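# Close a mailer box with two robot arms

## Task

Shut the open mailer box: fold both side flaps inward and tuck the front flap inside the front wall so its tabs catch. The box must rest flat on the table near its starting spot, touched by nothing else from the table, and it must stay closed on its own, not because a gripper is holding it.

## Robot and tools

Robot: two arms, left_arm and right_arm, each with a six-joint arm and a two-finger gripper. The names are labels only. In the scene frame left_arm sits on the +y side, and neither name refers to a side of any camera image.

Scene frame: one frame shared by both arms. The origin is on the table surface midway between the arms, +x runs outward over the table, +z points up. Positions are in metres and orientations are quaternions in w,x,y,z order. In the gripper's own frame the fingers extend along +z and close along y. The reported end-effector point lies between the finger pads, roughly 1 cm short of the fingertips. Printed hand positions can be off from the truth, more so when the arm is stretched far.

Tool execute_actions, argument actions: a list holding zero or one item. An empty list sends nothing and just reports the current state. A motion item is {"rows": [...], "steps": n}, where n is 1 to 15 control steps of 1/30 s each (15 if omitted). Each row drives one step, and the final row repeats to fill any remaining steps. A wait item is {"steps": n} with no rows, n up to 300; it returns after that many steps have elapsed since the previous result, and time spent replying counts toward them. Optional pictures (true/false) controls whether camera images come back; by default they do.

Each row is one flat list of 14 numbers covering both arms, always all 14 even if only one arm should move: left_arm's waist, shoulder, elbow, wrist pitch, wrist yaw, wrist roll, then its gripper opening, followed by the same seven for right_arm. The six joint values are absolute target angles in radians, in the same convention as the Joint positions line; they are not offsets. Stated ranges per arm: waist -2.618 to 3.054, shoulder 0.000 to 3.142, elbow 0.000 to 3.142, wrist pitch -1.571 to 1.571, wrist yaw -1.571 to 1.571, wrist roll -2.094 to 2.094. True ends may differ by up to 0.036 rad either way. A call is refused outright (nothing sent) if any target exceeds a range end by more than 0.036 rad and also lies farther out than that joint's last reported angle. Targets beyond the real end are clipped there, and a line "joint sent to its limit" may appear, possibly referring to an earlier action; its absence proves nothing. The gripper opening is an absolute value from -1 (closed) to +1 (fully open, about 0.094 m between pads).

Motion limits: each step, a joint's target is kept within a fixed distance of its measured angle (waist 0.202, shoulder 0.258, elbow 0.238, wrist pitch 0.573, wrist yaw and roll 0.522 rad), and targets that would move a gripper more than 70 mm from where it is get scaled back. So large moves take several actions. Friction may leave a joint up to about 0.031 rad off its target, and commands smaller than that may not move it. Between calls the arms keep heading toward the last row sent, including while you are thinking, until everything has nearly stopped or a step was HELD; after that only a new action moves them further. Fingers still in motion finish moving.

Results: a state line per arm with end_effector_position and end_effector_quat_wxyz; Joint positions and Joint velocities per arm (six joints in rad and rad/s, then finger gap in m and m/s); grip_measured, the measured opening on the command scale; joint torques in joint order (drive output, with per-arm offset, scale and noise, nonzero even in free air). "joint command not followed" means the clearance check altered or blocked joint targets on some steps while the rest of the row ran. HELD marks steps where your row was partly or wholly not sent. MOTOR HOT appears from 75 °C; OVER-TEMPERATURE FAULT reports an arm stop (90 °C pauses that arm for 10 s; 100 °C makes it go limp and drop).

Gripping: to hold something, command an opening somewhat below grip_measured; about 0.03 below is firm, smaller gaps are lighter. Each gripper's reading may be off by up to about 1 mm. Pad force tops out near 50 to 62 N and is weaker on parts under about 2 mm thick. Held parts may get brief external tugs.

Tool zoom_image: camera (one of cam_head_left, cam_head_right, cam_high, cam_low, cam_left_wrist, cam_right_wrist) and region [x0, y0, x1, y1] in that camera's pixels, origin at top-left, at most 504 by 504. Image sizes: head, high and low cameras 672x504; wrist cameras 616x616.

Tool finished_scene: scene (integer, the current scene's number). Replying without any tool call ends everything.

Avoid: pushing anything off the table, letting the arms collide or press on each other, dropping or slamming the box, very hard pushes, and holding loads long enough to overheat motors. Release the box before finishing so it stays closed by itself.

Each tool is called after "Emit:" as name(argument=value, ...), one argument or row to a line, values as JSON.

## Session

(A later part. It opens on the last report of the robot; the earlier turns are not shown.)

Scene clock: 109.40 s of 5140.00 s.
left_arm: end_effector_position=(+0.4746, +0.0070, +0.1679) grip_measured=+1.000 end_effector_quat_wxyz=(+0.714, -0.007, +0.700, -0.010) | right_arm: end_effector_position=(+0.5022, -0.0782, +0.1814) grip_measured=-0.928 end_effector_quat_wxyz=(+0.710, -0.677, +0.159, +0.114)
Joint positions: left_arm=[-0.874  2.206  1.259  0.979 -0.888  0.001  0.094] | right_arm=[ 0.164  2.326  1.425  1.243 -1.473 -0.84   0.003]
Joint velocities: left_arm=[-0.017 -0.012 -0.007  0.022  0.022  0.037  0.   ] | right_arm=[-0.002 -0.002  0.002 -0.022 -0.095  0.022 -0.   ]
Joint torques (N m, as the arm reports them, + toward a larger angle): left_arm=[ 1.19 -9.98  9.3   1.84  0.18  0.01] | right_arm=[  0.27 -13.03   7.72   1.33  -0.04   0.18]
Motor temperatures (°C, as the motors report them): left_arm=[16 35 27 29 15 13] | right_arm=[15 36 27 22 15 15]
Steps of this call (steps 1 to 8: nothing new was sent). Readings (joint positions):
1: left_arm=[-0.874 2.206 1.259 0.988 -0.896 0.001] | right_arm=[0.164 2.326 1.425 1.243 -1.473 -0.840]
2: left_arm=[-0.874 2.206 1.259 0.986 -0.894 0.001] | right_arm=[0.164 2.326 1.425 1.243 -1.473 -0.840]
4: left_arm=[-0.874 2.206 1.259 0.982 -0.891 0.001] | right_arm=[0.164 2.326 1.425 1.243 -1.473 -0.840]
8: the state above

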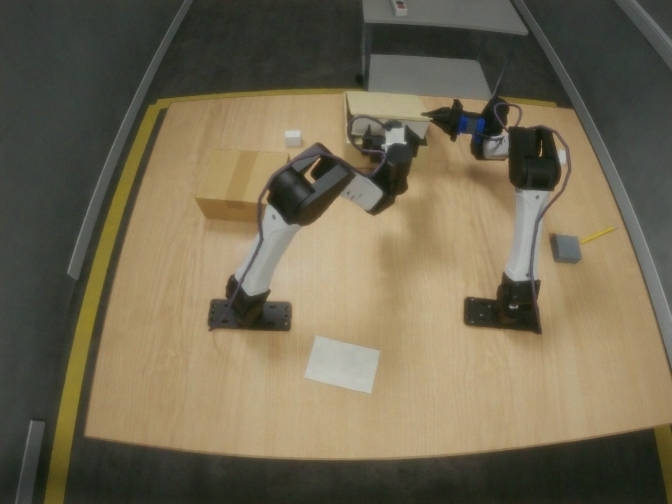

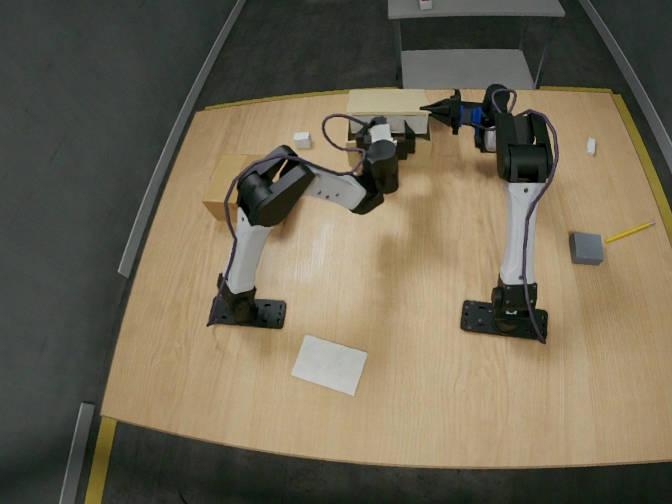

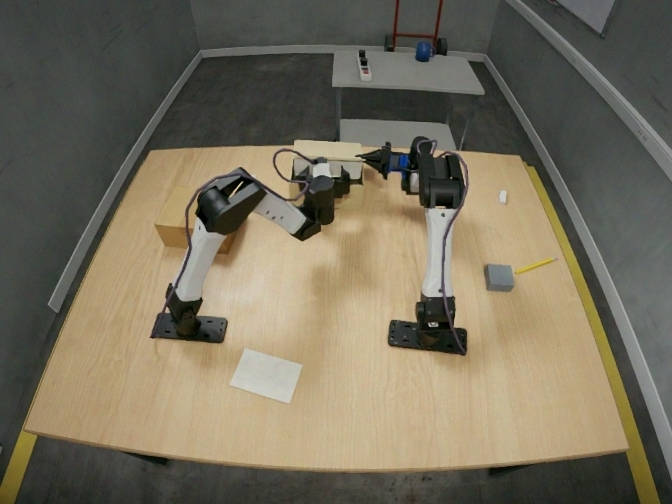

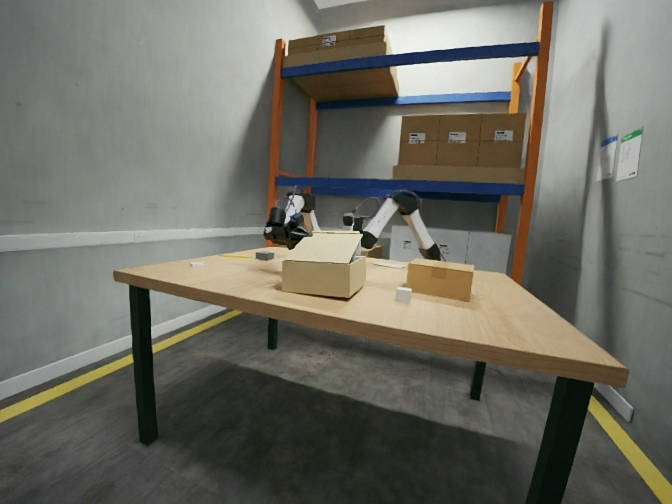

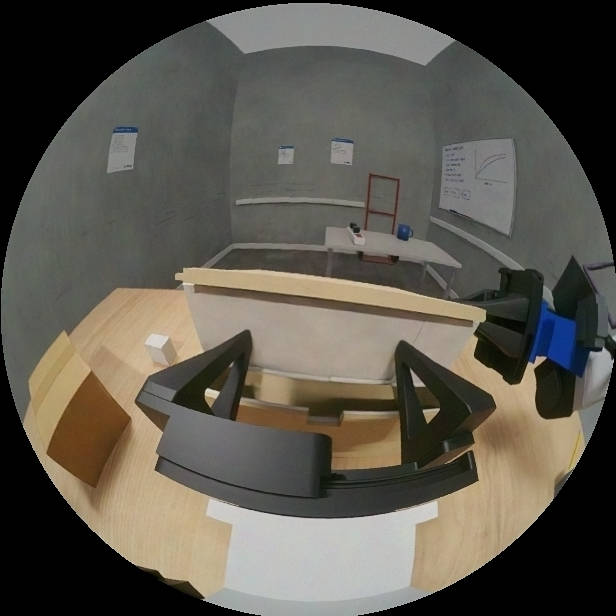

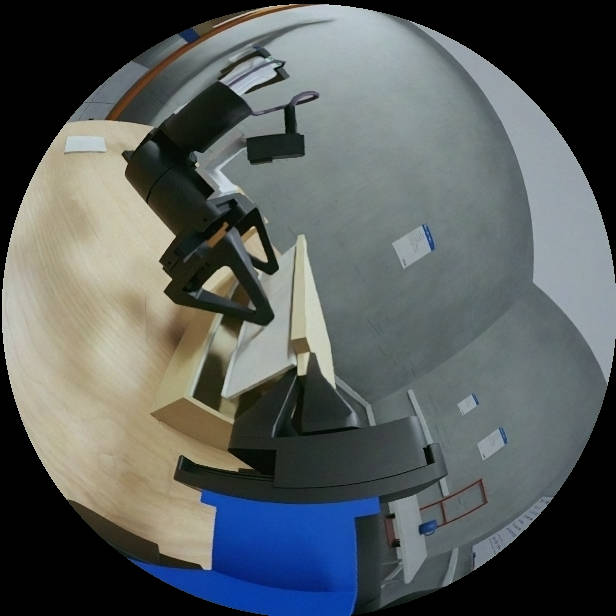

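Emit:
execute_actions(
  actions=[
    {"rows":[[-0.87,2.23,1.25,0.98,-0.88,0,1,0.16,2.345,1.41,1.27,-1.49,-0.83,-0.965],[-0.87,2.235,1.245,0.985,-0.88,0,1,0.16,2.35,1.41,1.29,-1.49,-0.83,-0.965],[-0.87,2.24,1.24,0.99,-0.88,0,1,0.16,2.36,1.405,1.31,-1.49,-0.83,-0.965],[-0.87,2.245,1.235,1.0,-0.88,0,1,0.16,2.365,1.4,1.33,-1.49,-0.83,-0.965],[-0.87,2.25,1.23,1.01,-0.88,0,1,0.16,2.375,1.4,1.35,-1.49,-0.83,-0.965],[-0.87,2.255,1.225,1.02,-0.88,0,1,0.16,2.38,1.395,1.37,-1.49,-0.83,-0.965],[-0.87,2.26,1.22,1.03,-0.88,0,1,0.16,2.39,1.39,1.39,-1.49,-0.83,-0.965],[-0.87,2.265,1.215,1.04,-0.88,0,1,0.16,2.4,1.39,1.41,-1.49,-0.83,-0.965],[-0.87,2.27,1.21,1.05,-0.88,0,1,0.16,2.41,1.385,1.43,-1.49,-0.83,-0.965],[-0.87,2.275,1.205,1.05,-0.88,0,1,0.16,2.42,1.38,1.45,-1.49,-0.83,-0.965]],"steps":15},
  ],
  pictures=false,
)

Emit:
execute_actions(
  actions=[
    {"steps":8},
  ],
)

Scene clock: 111.00 s of 5140.00 s.
left_arm: end_effector_position=(+0.4717, +0.0096, +0.1386) grip_measured=+1.000 end_effector_quat_wxyz=(+0.708, +0.004, +0.707, -0.003) | right_arm: end_effector_position=(+0.4971, -0.0786, +0.1588) grip_measured=-0.928 end_effector_quat_wxyz=(+0.719, -0.681, +0.119, +0.072)
Joint positions: left_arm=[-0.874  2.256  1.221  1.037 -0.883  0.004  0.094] | right_arm=[ 0.164  2.399  1.403  1.445 -1.468 -0.851  0.003]
Joint velocities: left_arm=[ 0.002 -0.007 -0.007  0.066  0.022 -0.022  0.   ] | right_arm=[-0.017  0.012 -0.007  0.154  0.007 -0.037 -0.   ]
Joint torques (N m, as the arm reports them, + toward a larger angle): left_arm=[  0.7  -10.32   5.83   2.08   0.07  -0.01] | right_arm=[  0.15 -11.64   4.92   1.1   -0.03   0.41]
Motor temperatures (°C, as the motors report them): left_arm=[16 35 27 29 15 13] | right_arm=[15 36 27 22 15 15]
Steps of this call (steps 1 to 33: nothing new was sent; steps 34 to 48: all 15 steps of this action). Readings (joint positions):
34: left_arm=[-0.874 2.206 1.259 0.976 -0.887 0.001] | right_arm=[0.164 2.327 1.425 1.244 -1.473 -0.840]
35: left_arm=[-0.874 2.206 1.259 0.976 -0.887 0.001] | right_arm=[0.164 2.329 1.425 1.249 -1.472 -0.840]
37: left_arm=[-0.874 2.212 1.258 0.980 -0.887 0.001] | right_arm=[0.164 2.337 1.425 1.269 -1.471 -0.839]
41: left_arm=[-0.874 2.230 1.242 1.006 -0.885 0.001] | right_arm=[0.164 2.363 1.417 1.340 -1.470 -0.840]
48: the state above

Scene clock: 111.27 s of 5140.00 s.
left_arm: end_effector_position=(+0.4717, +0.0096, +0.1394) grip_measured=+1.000 end_effector_quat_wxyz=(+0.709, +0.003, +0.705, -0.004) | right_arm: end_effector_position=(+0.4970, -0.0788, +0.1588) grip_measured=-0.928 end_effector_quat_wxyz=(+0.720, -0.681, +0.118, +0.071)
Joint positions: left_arm=[-0.874  2.256  1.221  1.041 -0.883  0.004  0.094] | right_arm=[ 0.163  2.399  1.402  1.45  -1.466 -0.851  0.003]
Joint velocities: left_arm=[-0.007 -0.002  0.002  0.022 -0.081 -0.066  0.   ] | right_arm=[ 0.022 -0.007  0.012  0.051 -0.095 -0.066  0.   ]
Joint torques (N m, as the arm reports them, + toward a larger angle): left_arm=[  0.75 -10.3    5.76   2.24   0.06  -0.01] | right_arm=[  0.06 -11.47   4.95   1.19   0.01   0.42]
Motor temperatures (°C, as the motors report them): left_arm=[16 35 27 29 15 13] | right_arm=[15 36 27 22 15 15]
Steps of this call (steps 1 to 8: the robot went on to your last target). Readings (joint positions):
1: left_arm=[-0.874 2.256 1.221 1.040 -0.883 0.004] | right_arm=[0.163 2.399 1.403 1.447 -1.468 -0.851]
2: left_arm=[-0.874 2.256 1.221 1.040 -0.883 0.004] | right_arm=[0.163 2.399 1.402 1.448 -1.467 -0.851]
4: left_arm=[-0.874 2.256 1.221 1.041 -0.883 0.004] | right_arm=[0.163 2.399 1.402 1.449 -1.467 -0.851]
8: the state above

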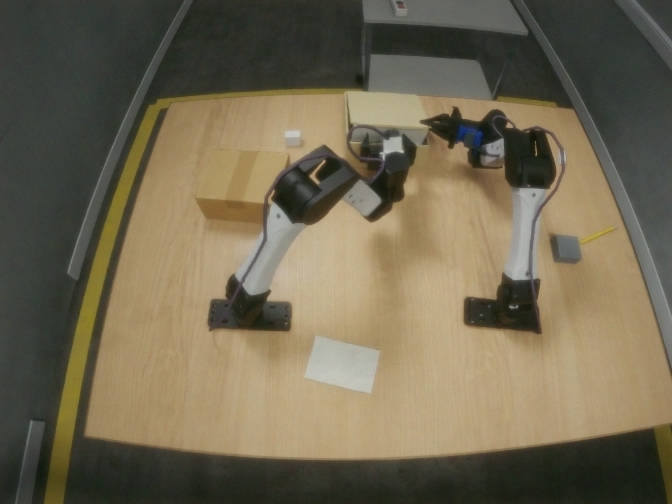

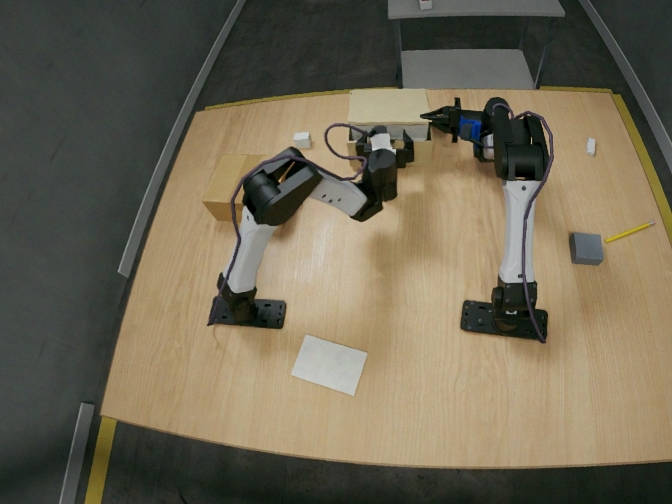

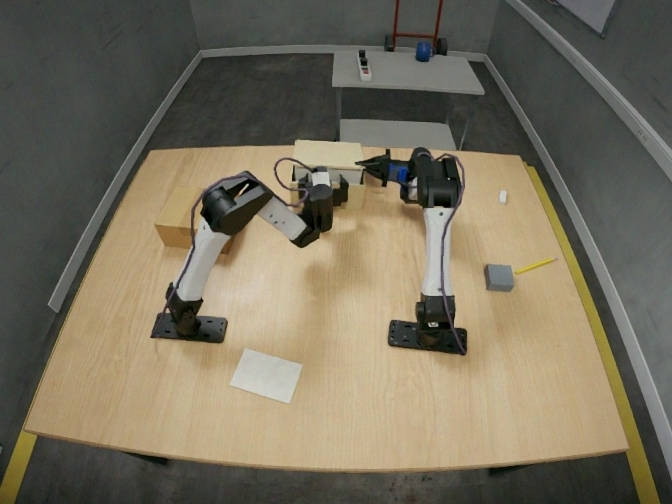

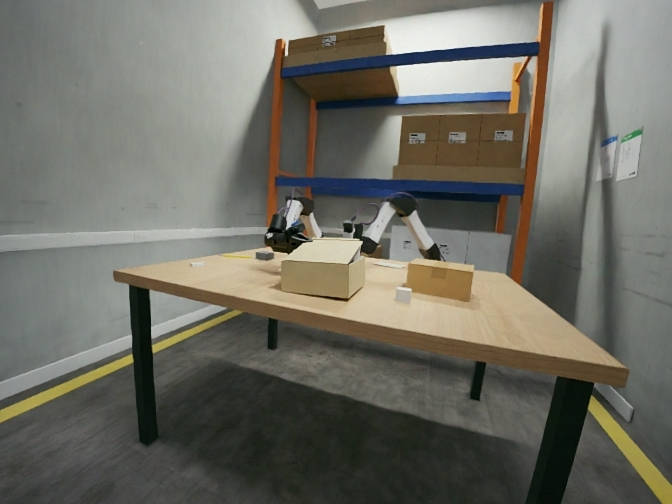

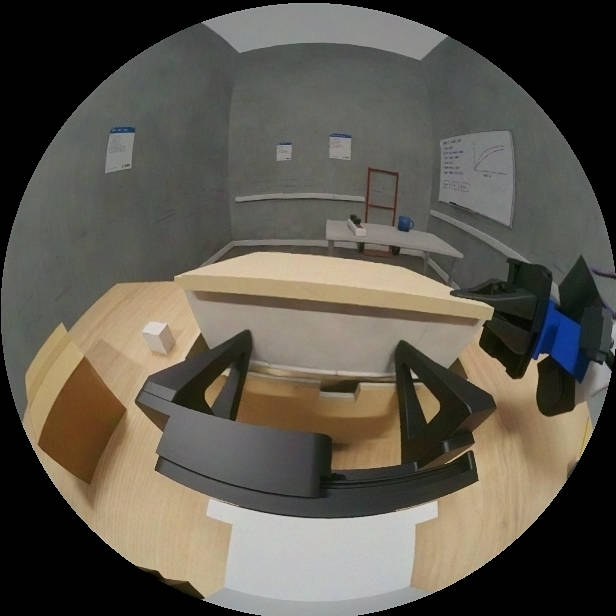

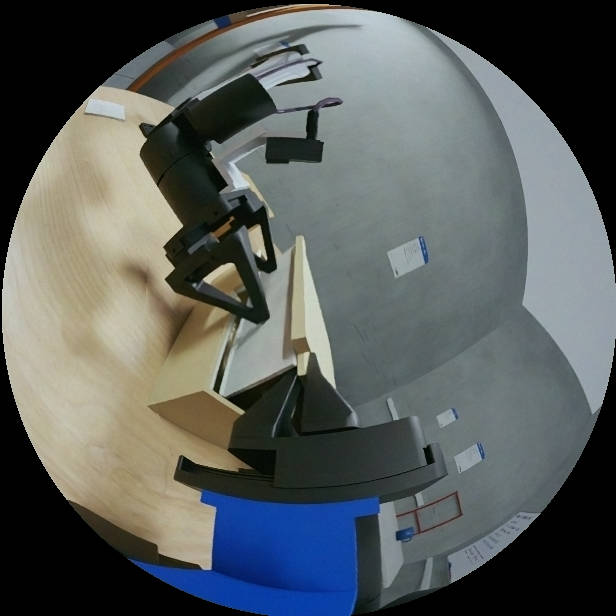

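Emit:
execute_actions(
  actions=[
    {"rows":[[-0.87,2.275,1.205,1.05,-0.88,0,1,0.16,2.425,1.38,1.47,-1.47,-0.85,-0.965],[-0.87,2.275,1.205,1.05,-0.88,0,1,0.16,2.43,1.38,1.49,-1.47,-0.855,-0.965],[-0.87,2.275,1.205,1.05,-0.88,0,1,0.16,2.44,1.38,1.51,-1.47,-0.86,-0.965],[-0.87,2.275,1.205,1.05,-0.88,0,1,0.16,2.445,1.38,1.53,-1.47,-0.865,-0.965],[-0.87,2.275,1.205,1.05,-0.88,0,1,0.16,2.455,1.38,1.55,-1.47,-0.87,-0.965],[-0.87,2.275,1.205,1.05,-0.88,0,1,0.16,2.465,1.38,1.57,-1.47,-0.88,-0.965]],"steps":15},
  ],
)

Scene clock: 112.43 s of 5140.00 s.
left_arm: end_effector_position=(+0.4717, +0.0096, +0.1396) grip_measured=+1.000 end_effector_quat_wxyz=(+0.709, +0.003, +0.705, -0.004) | right_arm: end_effector_position=(+0.4977, -0.0792, +0.1467) grip_measured=-0.928 end_effector_quat_wxyz=(+0.727, -0.678, +0.097, +0.038)
Joint positions: left_arm=[-0.874  2.256  1.221  1.042 -0.883  0.004  0.094] | right_arm=[ 0.163  2.447  1.402  1.552 -1.445 -0.875  0.003]
Joint velocities: left_arm=[-0.017  0.002 -0.002 -0.051  0.007  0.022  0.   ] | right_arm=[-0.002 -0.012 -0.012 -0.037  0.037 -0.11  -0.001]
Joint torques (N m, as the arm reports them, + toward a larger angle): left_arm=[  0.74 -10.3    5.75   2.24   0.06  -0.02] | right_arm=[  0.09 -11.76   4.66   1.33   0.03   0.14]
Motor temperatures (°C, as the motors report them): left_arm=[16 35 26 29 15 13] | right_arm=[15 36 27 22 15 15]
Steps of this call (steps 1 to 15: the robot went on to your last target; steps 16 to 20: nothing new was sent; steps 21 to 35: all 15 steps of this action). Readings (joint positions):
21: left_arm=[-0.874 2.256 1.221 1.041 -0.883 0.004] | right_arm=[0.163 2.399 1.402 1.453 -1.465 -0.851]
22: left_arm=[-0.874 2.256 1.221 1.042 -0.883 0.004] | right_arm=[0.163 2.401 1.402 1.458 -1.464 -0.851]
24: left_arm=[-0.874 2.256 1.221 1.042 -0.883 0.004] | right_arm=[0.163 2.410 1.402 1.477 -1.462 -0.853]
28: left_arm=[-0.874 2.256 1.221 1.042 -0.883 0.004] | right_arm=[0.163 2.439 1.402 1.532 -1.453 -0.870]
35: the state above

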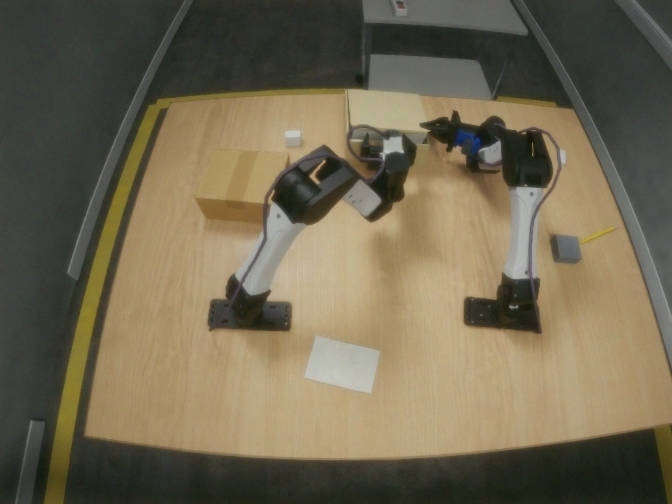

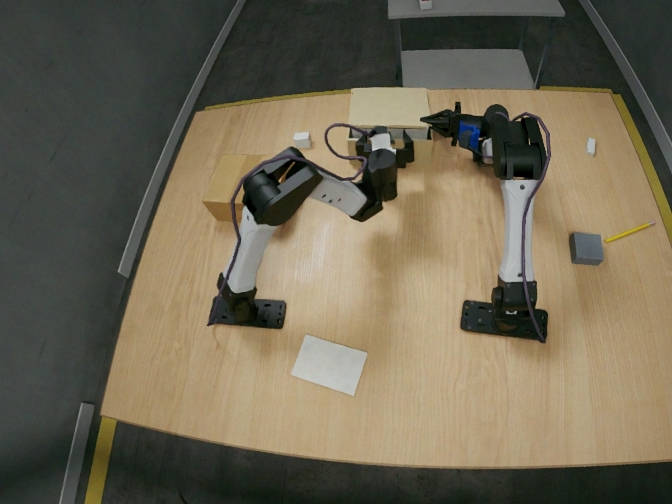

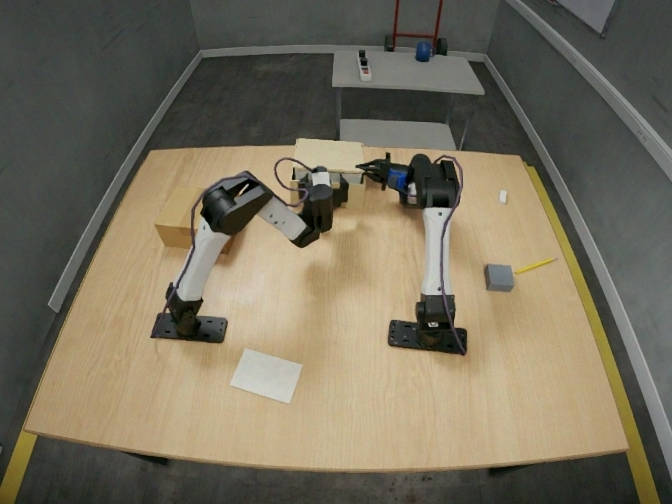

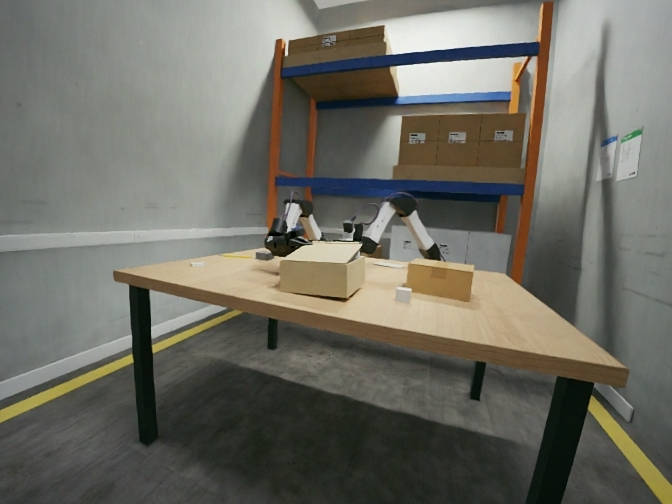

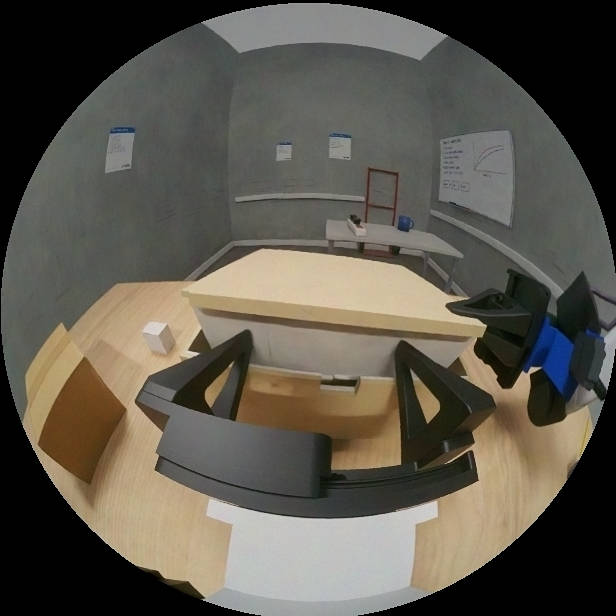

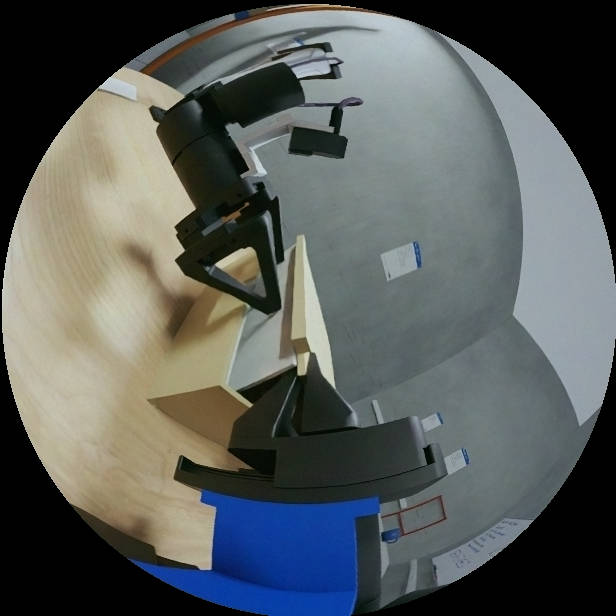

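Emit:
execute_actions(
  actions=[
    {"rows":[[-0.91,2.22,1.17,1.06,-0.92,0,1,0.16,2.465,1.38,1.57,-1.47,-0.88,-0.965],[-0.91,2.22,1.17,1.06,-0.92,0,1,0.16,2.465,1.38,1.57,-1.47,-0.88,-0.965],[-0.95,2.19,1.12,1.08,-0.96,0,1,0.16,2.465,1.38,1.57,-1.47,-0.88,-0.965],[-0.95,2.19,1.12,1.08,-0.96,0,1,0.16,2.465,1.38,1.57,-1.47,-0.88,-0.965],[-0.985,2.16,1.07,1.1,-1.0,0,1,0.16,2.465,1.38,1.57,-1.47,-0.88,-0.965],[-0.985,2.16,1.07,1.1,-1.0,0,1,0.16,2.465,1.38,1.57,-1.47,-0.88,-0.965],[-0.985,2.16,1.07,1.1,-1.0,0,1,0.16,2.465,1.38,1.57,-1.47,-0.88,-0.965],[-0.985,2.16,1.07,1.1,-1.0,0,1,0.16,2.465,1.38,1.57,-1.47,-0.88,-0.965],[-0.985,2.1,1.1,1.0,-1.0,0,1,0.16,2.465,1.38,1.57,-1.47,-0.88,-0.965],[-0.985,2.1,1.1,1.0,-1.0,0,1,0.16,2.465,1.38,1.57,-1.47,-0.88,-0.965],[-0.985,2.04,1.13,0.91,-1.0,0,1,0.16,2.465,1.38,1.57,-1.47,-0.88,-0.965],[-0.985,2.04,1.13,0.91,-1.0,0,1,0.16,2.465,1.38,1.57,-1.47,-0.88,-0.965],[-0.985,1.97,1.16,0.82,-1.0,0,1,0.16,2.465,1.38,1.57,-1.47,-0.88,-0.965]],"steps":15},
  ],
  pictures=false,
)

Emit:
execute_actions(
  actions=[
    {"rows":[[-0.985,1.97,1.16,0.82,-1.0,0,1,0.16,2.465,1.38,1.57,-1.47,-0.88,-0.965],[-0.985,1.97,1.16,0.82,-1.0,0,1,0.16,2.465,1.38,1.57,-1.47,-0.88,-0.965],[-0.985,1.97,1.16,0.82,-1.0,0,1,0.16,2.465,1.38,1.57,-1.47,-0.88,-0.965],[-0.94,2.02,1.235,0.8,-0.95,0,1,0.16,2.465,1.38,1.57,-1.47,-0.88,-0.965],[-0.94,2.02,1.235,0.8,-0.95,0,1,0.16,2.465,1.38,1.57,-1.47,-0.88,-0.965],[-0.89,2.075,1.31,0.78,-0.9,0,1,0.16,2.465,1.38,1.57,-1.47,-0.88,-0.965],[-0.89,2.075,1.31,0.78,-0.9,0,1,0.16,2.465,1.38,1.57,-1.47,-0.88,-0.965],[-0.84,2.13,1.385,0.75,-0.85,0,1,0.16,2.465,1.38,1.57,-1.47,-0.88,-0.965]],"steps":15},
  ],
  pictures=false,
)

Emit:
execute_actions(
  actions=[
    {"rows":[[-0.84,2.15,1.365,0.78,-0.85,0,1,0.16,2.465,1.38,1.57,-1.47,-0.88,-0.965],[-0.84,2.16,1.355,0.8,-0.85,0,1,0.16,2.465,1.38,1.57,-1.47,-0.88,-0.965],[-0.84,2.17,1.35,0.815,-0.85,0,1,0.16,2.465,1.38,1.57,-1.47,-0.88,-0.965],[-0.84,2.18,1.34,0.83,-0.85,0,1,0.16,2.465,1.38,1.57,-1.47,-0.88,-0.965],[-0.84,2.19,1.335,0.845,-0.85,0,1,0.16,2.465,1.38,1.57,-1.47,-0.88,-0.965],[-0.84,2.2,1.325,0.86,-0.85,0,1,0.16,2.465,1.38,1.57,-1.47,-0.88,-0.965],[-0.84,2.21,1.32,0.875,-0.85,0,1,0.16,2.465,1.38,1.57,-1.47,-0.88,-0.965]],"steps":15},
  ],
)

Scene clock: 116.23 s of 5140.00 s.
left_arm: end_effector_position=(+0.4147, +0.0005, +0.2044) grip_measured=+1.000 end_effector_quat_wxyz=(+0.711, +0.005, +0.703, -0.016) | right_arm: end_effector_position=(+0.4945, -0.0789, +0.1456) grip_measured=-0.928 end_effector_quat_wxyz=(+0.724, -0.683, +0.089, +0.041)
Joint positions: left_arm=[-0.992  2.016  1.132  0.907 -0.981  0.003  0.094] | right_arm=[ 0.163  2.447  1.402  1.558 -1.465 -0.875  0.003]
Joint velocities: left_arm=[ 0.007 -0.828  0.393 -0.3   -0.095  0.051  0.   ] | right_arm=[-0.007 -0.002 -0.007 -0.051 -0.051 -0.066  0.001]
Joint torques (N m, as the arm reports them, + toward a larger angle): left_arm=[  0.93 -10.05   8.32   1.66  -0.11  -0.01] | right_arm=[  0.08 -11.74   4.65   1.24   0.2    0.13]
Motor temperatures (°C, as the motors report them): left_arm=[16 35 26 29 15 13] | right_arm=[15 36 26 22 15 15]
Steps of this call (steps 1 to 15: the robot went on to your last target; steps 16 to 90: nothing new was sent; then 0.30 s passed at rest; steps 91 to 105: all 15 steps of this action). Readings (joint positions):
91: left_arm=[-0.877 2.252 1.215 1.042 -0.884 0.004] | right_arm=[0.163 2.447 1.402 1.552 -1.445 -0.875]
92: left_arm=[-0.882 2.245 1.203 1.043 -0.890 0.004] | right_arm=[0.163 2.447 1.402 1.554 -1.449 -0.875]
94: left_arm=[-0.906 2.222 1.162 1.049 -0.912 0.004] | right_arm=[0.163 2.447 1.402 1.555 -1.456 -0.875]
98: left_arm=[-0.980 2.178 1.090 1.070 -0.958 0.004] | right_arm=[0.163 2.447 1.402 1.557 -1.462 -0.875]
105: the state above

Scene clock: 116.73 s of 5140.00 s.
left_arm: end_effector_position=(+0.4980, +0.0215, +0.2187) grip_measured=+1.000 end_effector_quat_wxyz=(+0.712, -0.018, +0.702, +0.008) | right_arm: end_effector_position=(+0.4944, -0.0789, +0.1456) grip_measured=-0.928 end_effector_quat_wxyz=(+0.724, -0.683, +0.088, +0.041)
Joint positions: left_arm=[-0.823  2.122  1.369  0.773 -0.879  0.003  0.094] | right_arm=[ 0.163  2.447  1.402  1.558 -1.466 -0.875  0.003]
Joint velocities: left_arm=[-0.061 -0.012 -0.012 -0.095 -0.007  0.051  0.   ] | right_arm=[ 0.002  0.007 -0.012 -0.007 -0.051 -0.007  0.001]
Joint torques (N m, as the arm reports them, + toward a larger angle): left_arm=[ -0.9  -11.26  10.15   2.16   0.13  -0.01] | right_arm=[  0.09 -11.75   4.65   1.26   0.24   0.13]
Motor temperatures (°C, as the motors report them): left_arm=[16 35 26 29 15 13] | right_arm=[15 36 26 22 15 15]
Steps of this call (steps 1 to 15: all 15 steps of this action). Readings (joint positions):
1: left_arm=[-0.992 1.991 1.145 0.900 -0.982 0.003] | right_arm=[0.163 2.447 1.402 1.558 -1.465 -0.875]
2: left_arm=[-0.992 1.973 1.155 0.899 -0.983 0.003] | right_arm=[0.163 2.447 1.402 1.558 -1.466 -0.875]
4: left_arm=[-0.987 1.960 1.176 0.893 -0.983 0.003] | right_arm=[0.163 2.447 1.402 1.558 -1.466 -0.875]
8: left_arm=[-0.920 2.039 1.302 0.849 -0.937 0.003] | right_arm=[0.163 2.447 1.402 1.558 -1.466 -0.875]
15: the state above

Scene clock: 117.23 s of 5140.00 s.
left_arm: end_effector_position=(+0.4947, +0.0115, +0.1889) grip_measured=+1.000 end_effector_quat_wxyz=(+0.712, -0.007, +0.702, -0.001) | right_arm: end_effector_position=(+0.4931, -0.0794, +0.1402) grip_measured=-0.928 end_effector_quat_wxyz=(+0.724, -0.685, +0.082, +0.035)
Joint positions: left_arm=[-0.836  2.187  1.339  0.87  -0.863  0.005  0.094] | right_arm=[ 0.162  2.458  1.396  1.57  -1.469 -0.897  0.003]
Joint velocities: left_arm=[ 0.002 -0.002  0.002  0.051 -0.051  0.007  0.   ] | right_arm=[-0.002 -0.007 -0.007 -0.022 -0.007  0.007 -0.001]
Joint torques (N m, as the arm reports them, + toward a larger angle): left_arm=[  0.03 -10.25   6.54   2.14   0.16  -0.01] | right_arm=[  0.2  -12.48   5.13   1.11   0.27   0.38]
Motor temperatures (°C, as the motors report them): left_arm=[16 35 26 29 15 13] | right_arm=[15 36 26 22 15 15]
Steps of this call (steps 1 to 15: all 15 steps of this action). Readings (joint positions):
1: left_arm=[-0.826 2.123 1.369 0.772 -0.876 0.003] | right_arm=[0.163 2.447 1.402 1.558 -1.466 -0.875]
2: left_arm=[-0.829 2.125 1.369 0.776 -0.873 0.003] | right_arm=[0.163 2.447 1.402 1.558 -1.466 -0.875]
4: left_arm=[-0.833 2.136 1.369 0.793 -0.868 0.003] | right_arm=[0.163 2.447 1.402 1.558 -1.466 -0.875]
8: left_arm=[-0.835 2.173 1.347 0.836 -0.863 0.004] | right_arm=[0.163 2.448 1.401 1.558 -1.468 -0.876]
15: the state above

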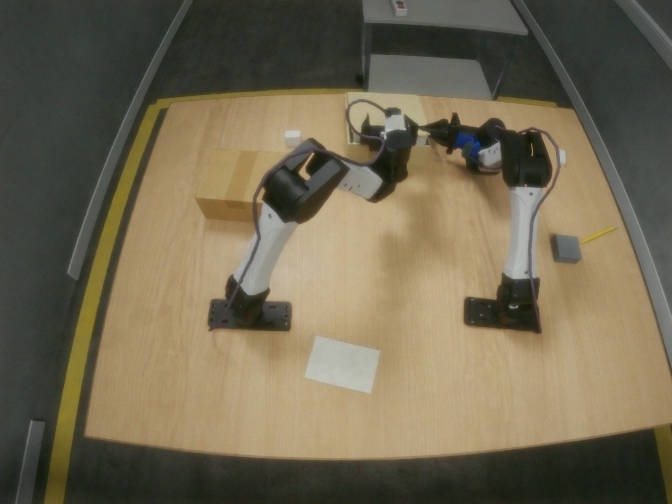

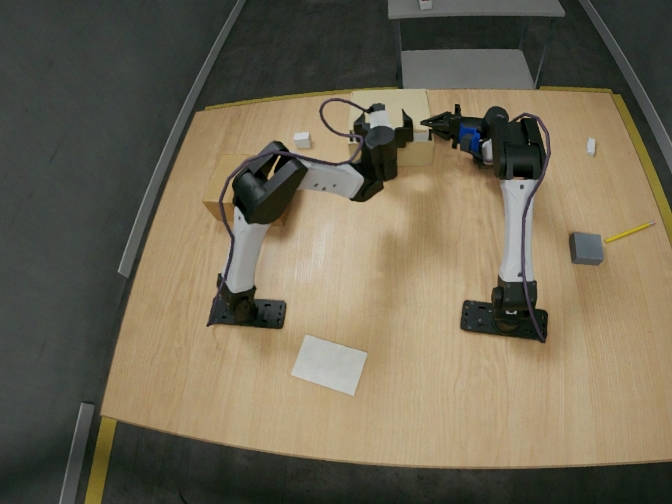

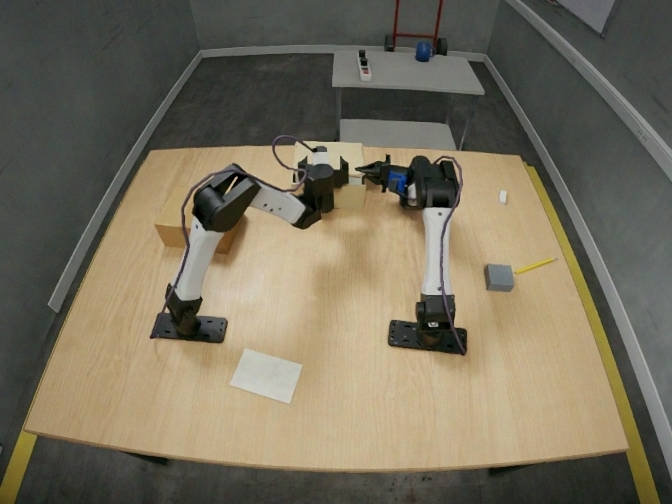

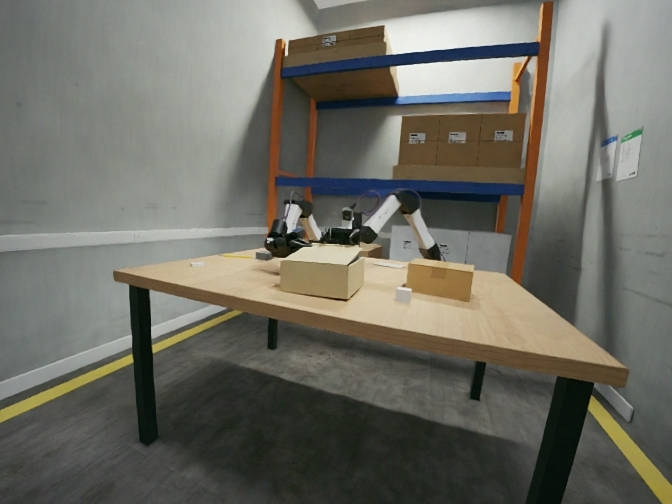

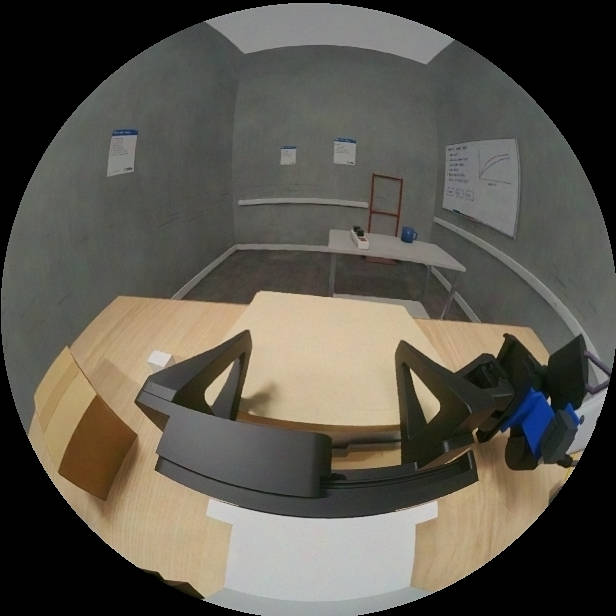

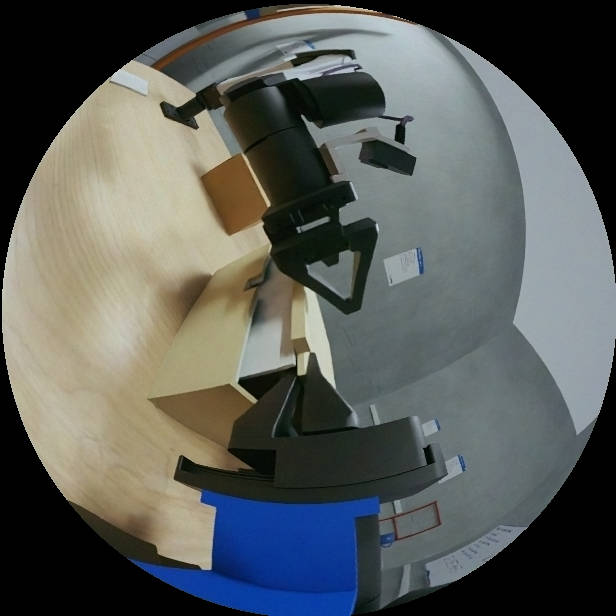

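Emit:
execute_actions(
  actions=[
    {"rows":[[-0.84,2.215,1.315,0.88,-0.85,0,1,0.16,2.45,1.4,1.57,-1.46,-0.88,-0.85],[-0.84,2.22,1.315,0.885,-0.85,0,1,0.16,2.45,1.4,1.57,-1.46,-0.88,-0.75],[-0.84,2.225,1.31,0.89,-0.85,0,1,0.16,2.45,1.4,1.57,-1.46,-0.88,-0.7],[-0.84,2.23,1.31,0.895,-0.85,0,1,0.16,2.45,1.4,1.57,-1.46,-0.88,-0.7],[-0.84,2.23,1.31,0.895,-0.85,0,1,0.16,2.45,1.4,1.57,-1.46,-0.88,-0.7],[-0.84,2.23,1.31,0.895,-0.85,0,1,0.14,2.45,1.4,1.57,-1.46,-0.88,-0.7],[-0.84,2.23,1.31,0.895,-0.85,0,1,0.12,2.45,1.4,1.57,-1.46,-0.88,-0.7],[-0.84,2.23,1.31,0.895,-0.85,0,1,0.10,2.45,1.4,1.57,-1.46,-0.88,-0.7],[-0.84,2.23,1.31,0.895,-0.85,0,1,0.08,2.45,1.4,1.57,-1.46,-0.88,-0.7],[-0.84,2.23,1.31,0.895,-0.85,0,1,0.06,2.45,1.4,1.57,-1.46,-0.88,-0.7],[-0.84,2.23,1.31,0.895,-0.85,0,1,0.04,2.45,1.4,1.57,-1.46,-0.88,-0.7],[-0.84,2.23,1.31,0.895,-0.85,0,1,0.02,2.45,1.4,1.57,-1.46,-0.88,-0.7],[-0.84,2.23,1.31,0.895,-0.85,0,1,0.0,2.45,1.4,1.57,-1.46,-0.88,-0.7]],"steps":15},
  ],
  pictures=false,
)

Emit:
execute_actions(
  actions=[
    {"rows":[[-0.84,2.24,1.31,0.905,-0.85,0,1,0.0,2.45,1.4,1.57,-1.46,-0.88,-0.7],[-0.84,2.25,1.305,0.915,-0.85,0,1,0.0,2.45,1.4,1.57,-1.46,-0.88,-0.7],[-0.84,2.26,1.305,0.925,-0.85,0,1,0.0,2.45,1.4,1.57,-1.46,-0.88,-0.7],[-0.84,2.27,1.30,0.94,-0.85,0,1,0.0,2.45,1.4,1.57,-1.46,-0.88,-0.7],[-0.84,2.28,1.30,0.95,-0.85,0,1,0.0,2.45,1.4,1.57,-1.46,-0.88,-0.7],[-0.84,2.29,1.295,0.96,-0.85,0,1,0.0,2.45,1.4,1.57,-1.46,-0.88,-0.7],[-0.84,2.30,1.295,0.97,-0.85,0,1,0.0,2.45,1.4,1.57,-1.46,-0.88,-0.7],[-0.84,2.31,1.29,0.98,-0.85,0,1,0.0,2.45,1.4,1.57,-1.46,-0.88,-0.7],[-0.84,2.32,1.29,0.99,-0.85,0,1,0.0,2.45,1.4,1.57,-1.46,-0.88,-0.7]],"steps":15},
  ],
)

Scene clock: 119.47 s of 5140.00 s.
left_arm: end_effector_position=(+0.4946, +0.0103, +0.1771) grip_measured=+1.000 end_effector_quat_wxyz=(+0.710, -0.003, +0.704, -0.002) | right_arm: end_effector_position=(+0.5152, -0.1524, +0.1402) grip_measured=-0.701 end_effector_quat_wxyz=(+0.725, -0.675, +0.137, -0.016)
Joint positions: left_arm=[-0.837  2.209  1.329  0.891 -0.858  0.001  0.094] | right_arm=[ 0.012  2.458  1.396  1.567 -1.466 -0.889  0.014]
Joint velocities: left_arm=[-0.017 -0.002 -0.002 -0.007 -0.007  0.051  0.   ] | right_arm=[-0.589 -0.002  0.002  0.037  0.007 -0.022  0.   ]
Joint torques (N m, as the arm reports them, + toward a larger angle): left_arm=[  0.08 -10.39   6.34   2.22   0.11   0.03] | right_arm=[  1.74 -13.71   7.2    1.2    0.32   0.26]
Motor temperatures (°C, as the motors report them): left_arm=[16 35 26 29 15 13] | right_arm=[15 36 26 22 15 15]
Steps of this call (steps 1 to 15: the robot went on to your last target; steps 16 to 52: nothing new was sent; steps 53 to 67: all 15 steps of this action). Readings (joint positions):
53: left_arm=[-0.836 2.187 1.339 0.877 -0.863 0.005] | right_arm=[0.162 2.458 1.396 1.571 -1.468 -0.896]
54: left_arm=[-0.836 2.188 1.339 0.878 -0.863 0.005] | right_arm=[0.162 2.458 1.396 1.571 -1.468 -0.895]
56: left_arm=[-0.836 2.194 1.336 0.883 -0.862 0.005] | right_arm=[0.162 2.458 1.396 1.571 -1.467 -0.893]
60: left_arm=[-0.837 2.208 1.329 0.890 -0.858 0.001] | right_arm=[0.152 2.458 1.396 1.568 -1.469 -0.891]
67: the state above

Scene clock: 119.97 s of 5140.00 s.
left_arm: end_effector_position=(+0.4954, +0.0095, +0.1456) grip_measured=+1.000 end_effector_quat_wxyz=(+0.711, -0.006, +0.703, -0.005) | right_arm: end_effector_position=(+0.5172, -0.1610, +0.1403) grip_measured=-0.701 end_effector_quat_wxyz=(+0.725, -0.674, +0.143, -0.023)
Joint positions: left_arm=[-0.837  2.29   1.313  0.994 -0.858 -0.003  0.094] | right_arm=[-0.005  2.458  1.396  1.567 -1.465 -0.889  0.014]
Joint velocities: left_arm=[ 0.002  0.017 -0.007  0.081 -0.11   0.007  0.   ] | right_arm=[-0.002  0.002  0.007  0.007  0.022 -0.11  -0.001]
Joint torques (N m, as the arm reports them, + toward a larger angle): left_arm=[  0.06 -10.08   5.41   2.09   0.12   0.03] | right_arm=[  0.62 -13.63   7.11   1.17   0.34   0.29]
Motor temperatures (°C, as the motors report them): left_arm=[16 35 26 29 15 13] | right_arm=[15 36 26 22 15 15]
Steps of this call (steps 1 to 15: all 15 steps of this action). Readings (joint positions):
1: left_arm=[-0.837 2.210 1.329 0.892 -0.858 0.001] | right_arm=[-0.005 2.458 1.396 1.567 -1.466 -0.889]
2: left_arm=[-0.837 2.212 1.329 0.897 -0.858 0.001] | right_arm=[-0.017 2.458 1.396 1.567 -1.466 -0.889]
4: left_arm=[-0.837 2.224 1.329 0.911 -0.858 0.001] | right_arm=[-0.022 2.458 1.396 1.567 -1.465 -0.889]
8: left_arm=[-0.837 2.265 1.318 0.944 -0.858 0.001] | right_arm=[-0.010 2.458 1.396 1.567 -1.465 -0.889]
15: the state above

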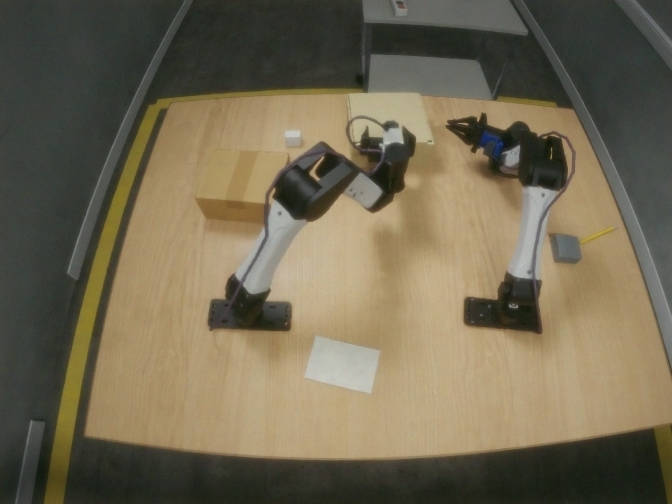

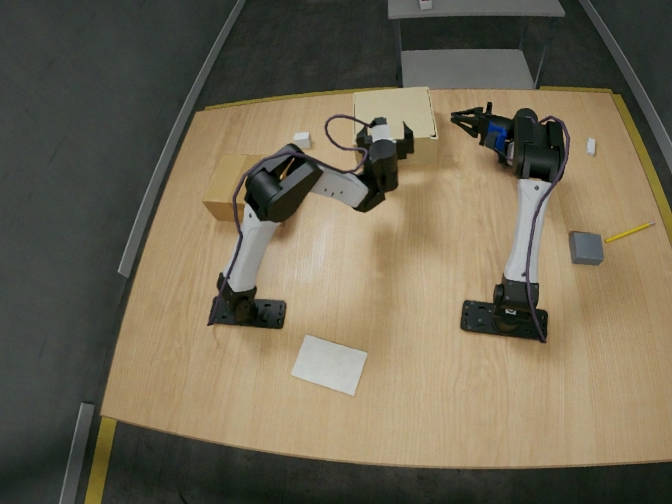

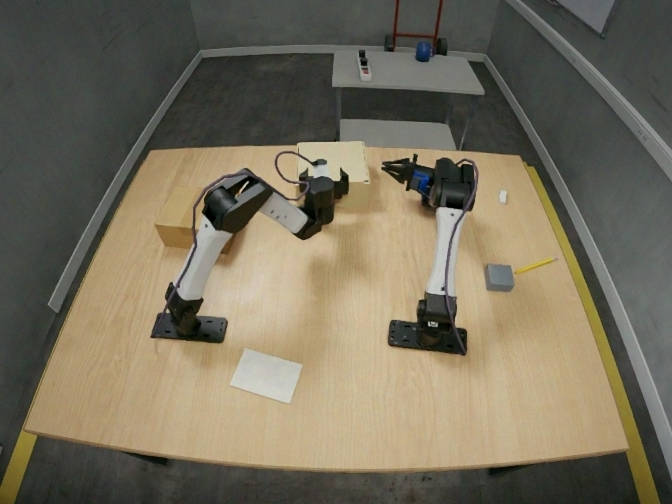

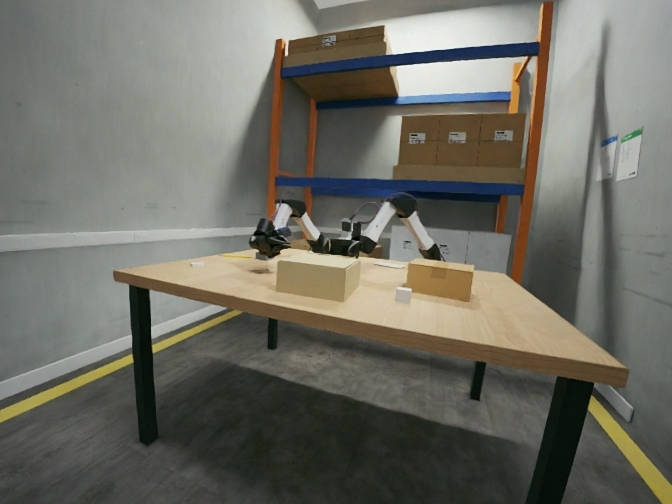

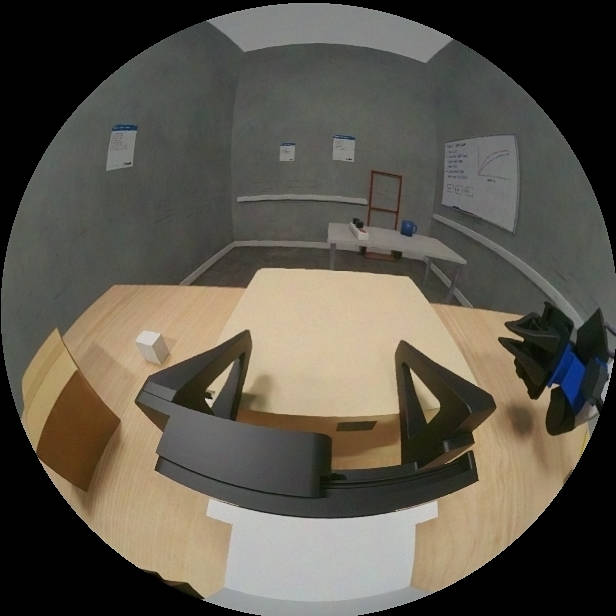

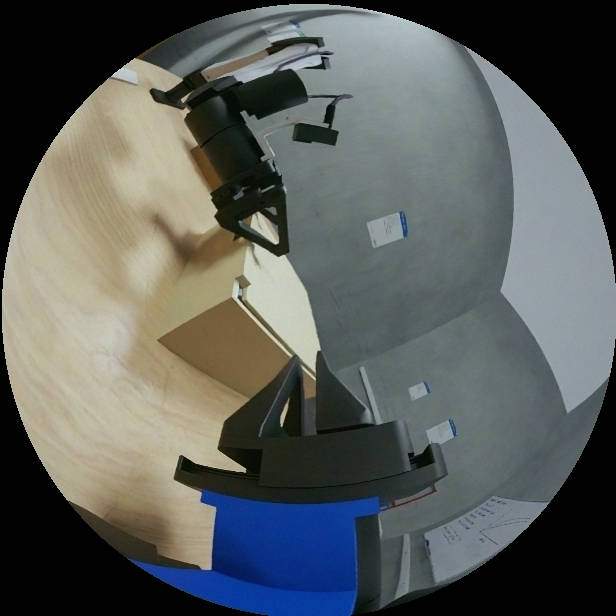

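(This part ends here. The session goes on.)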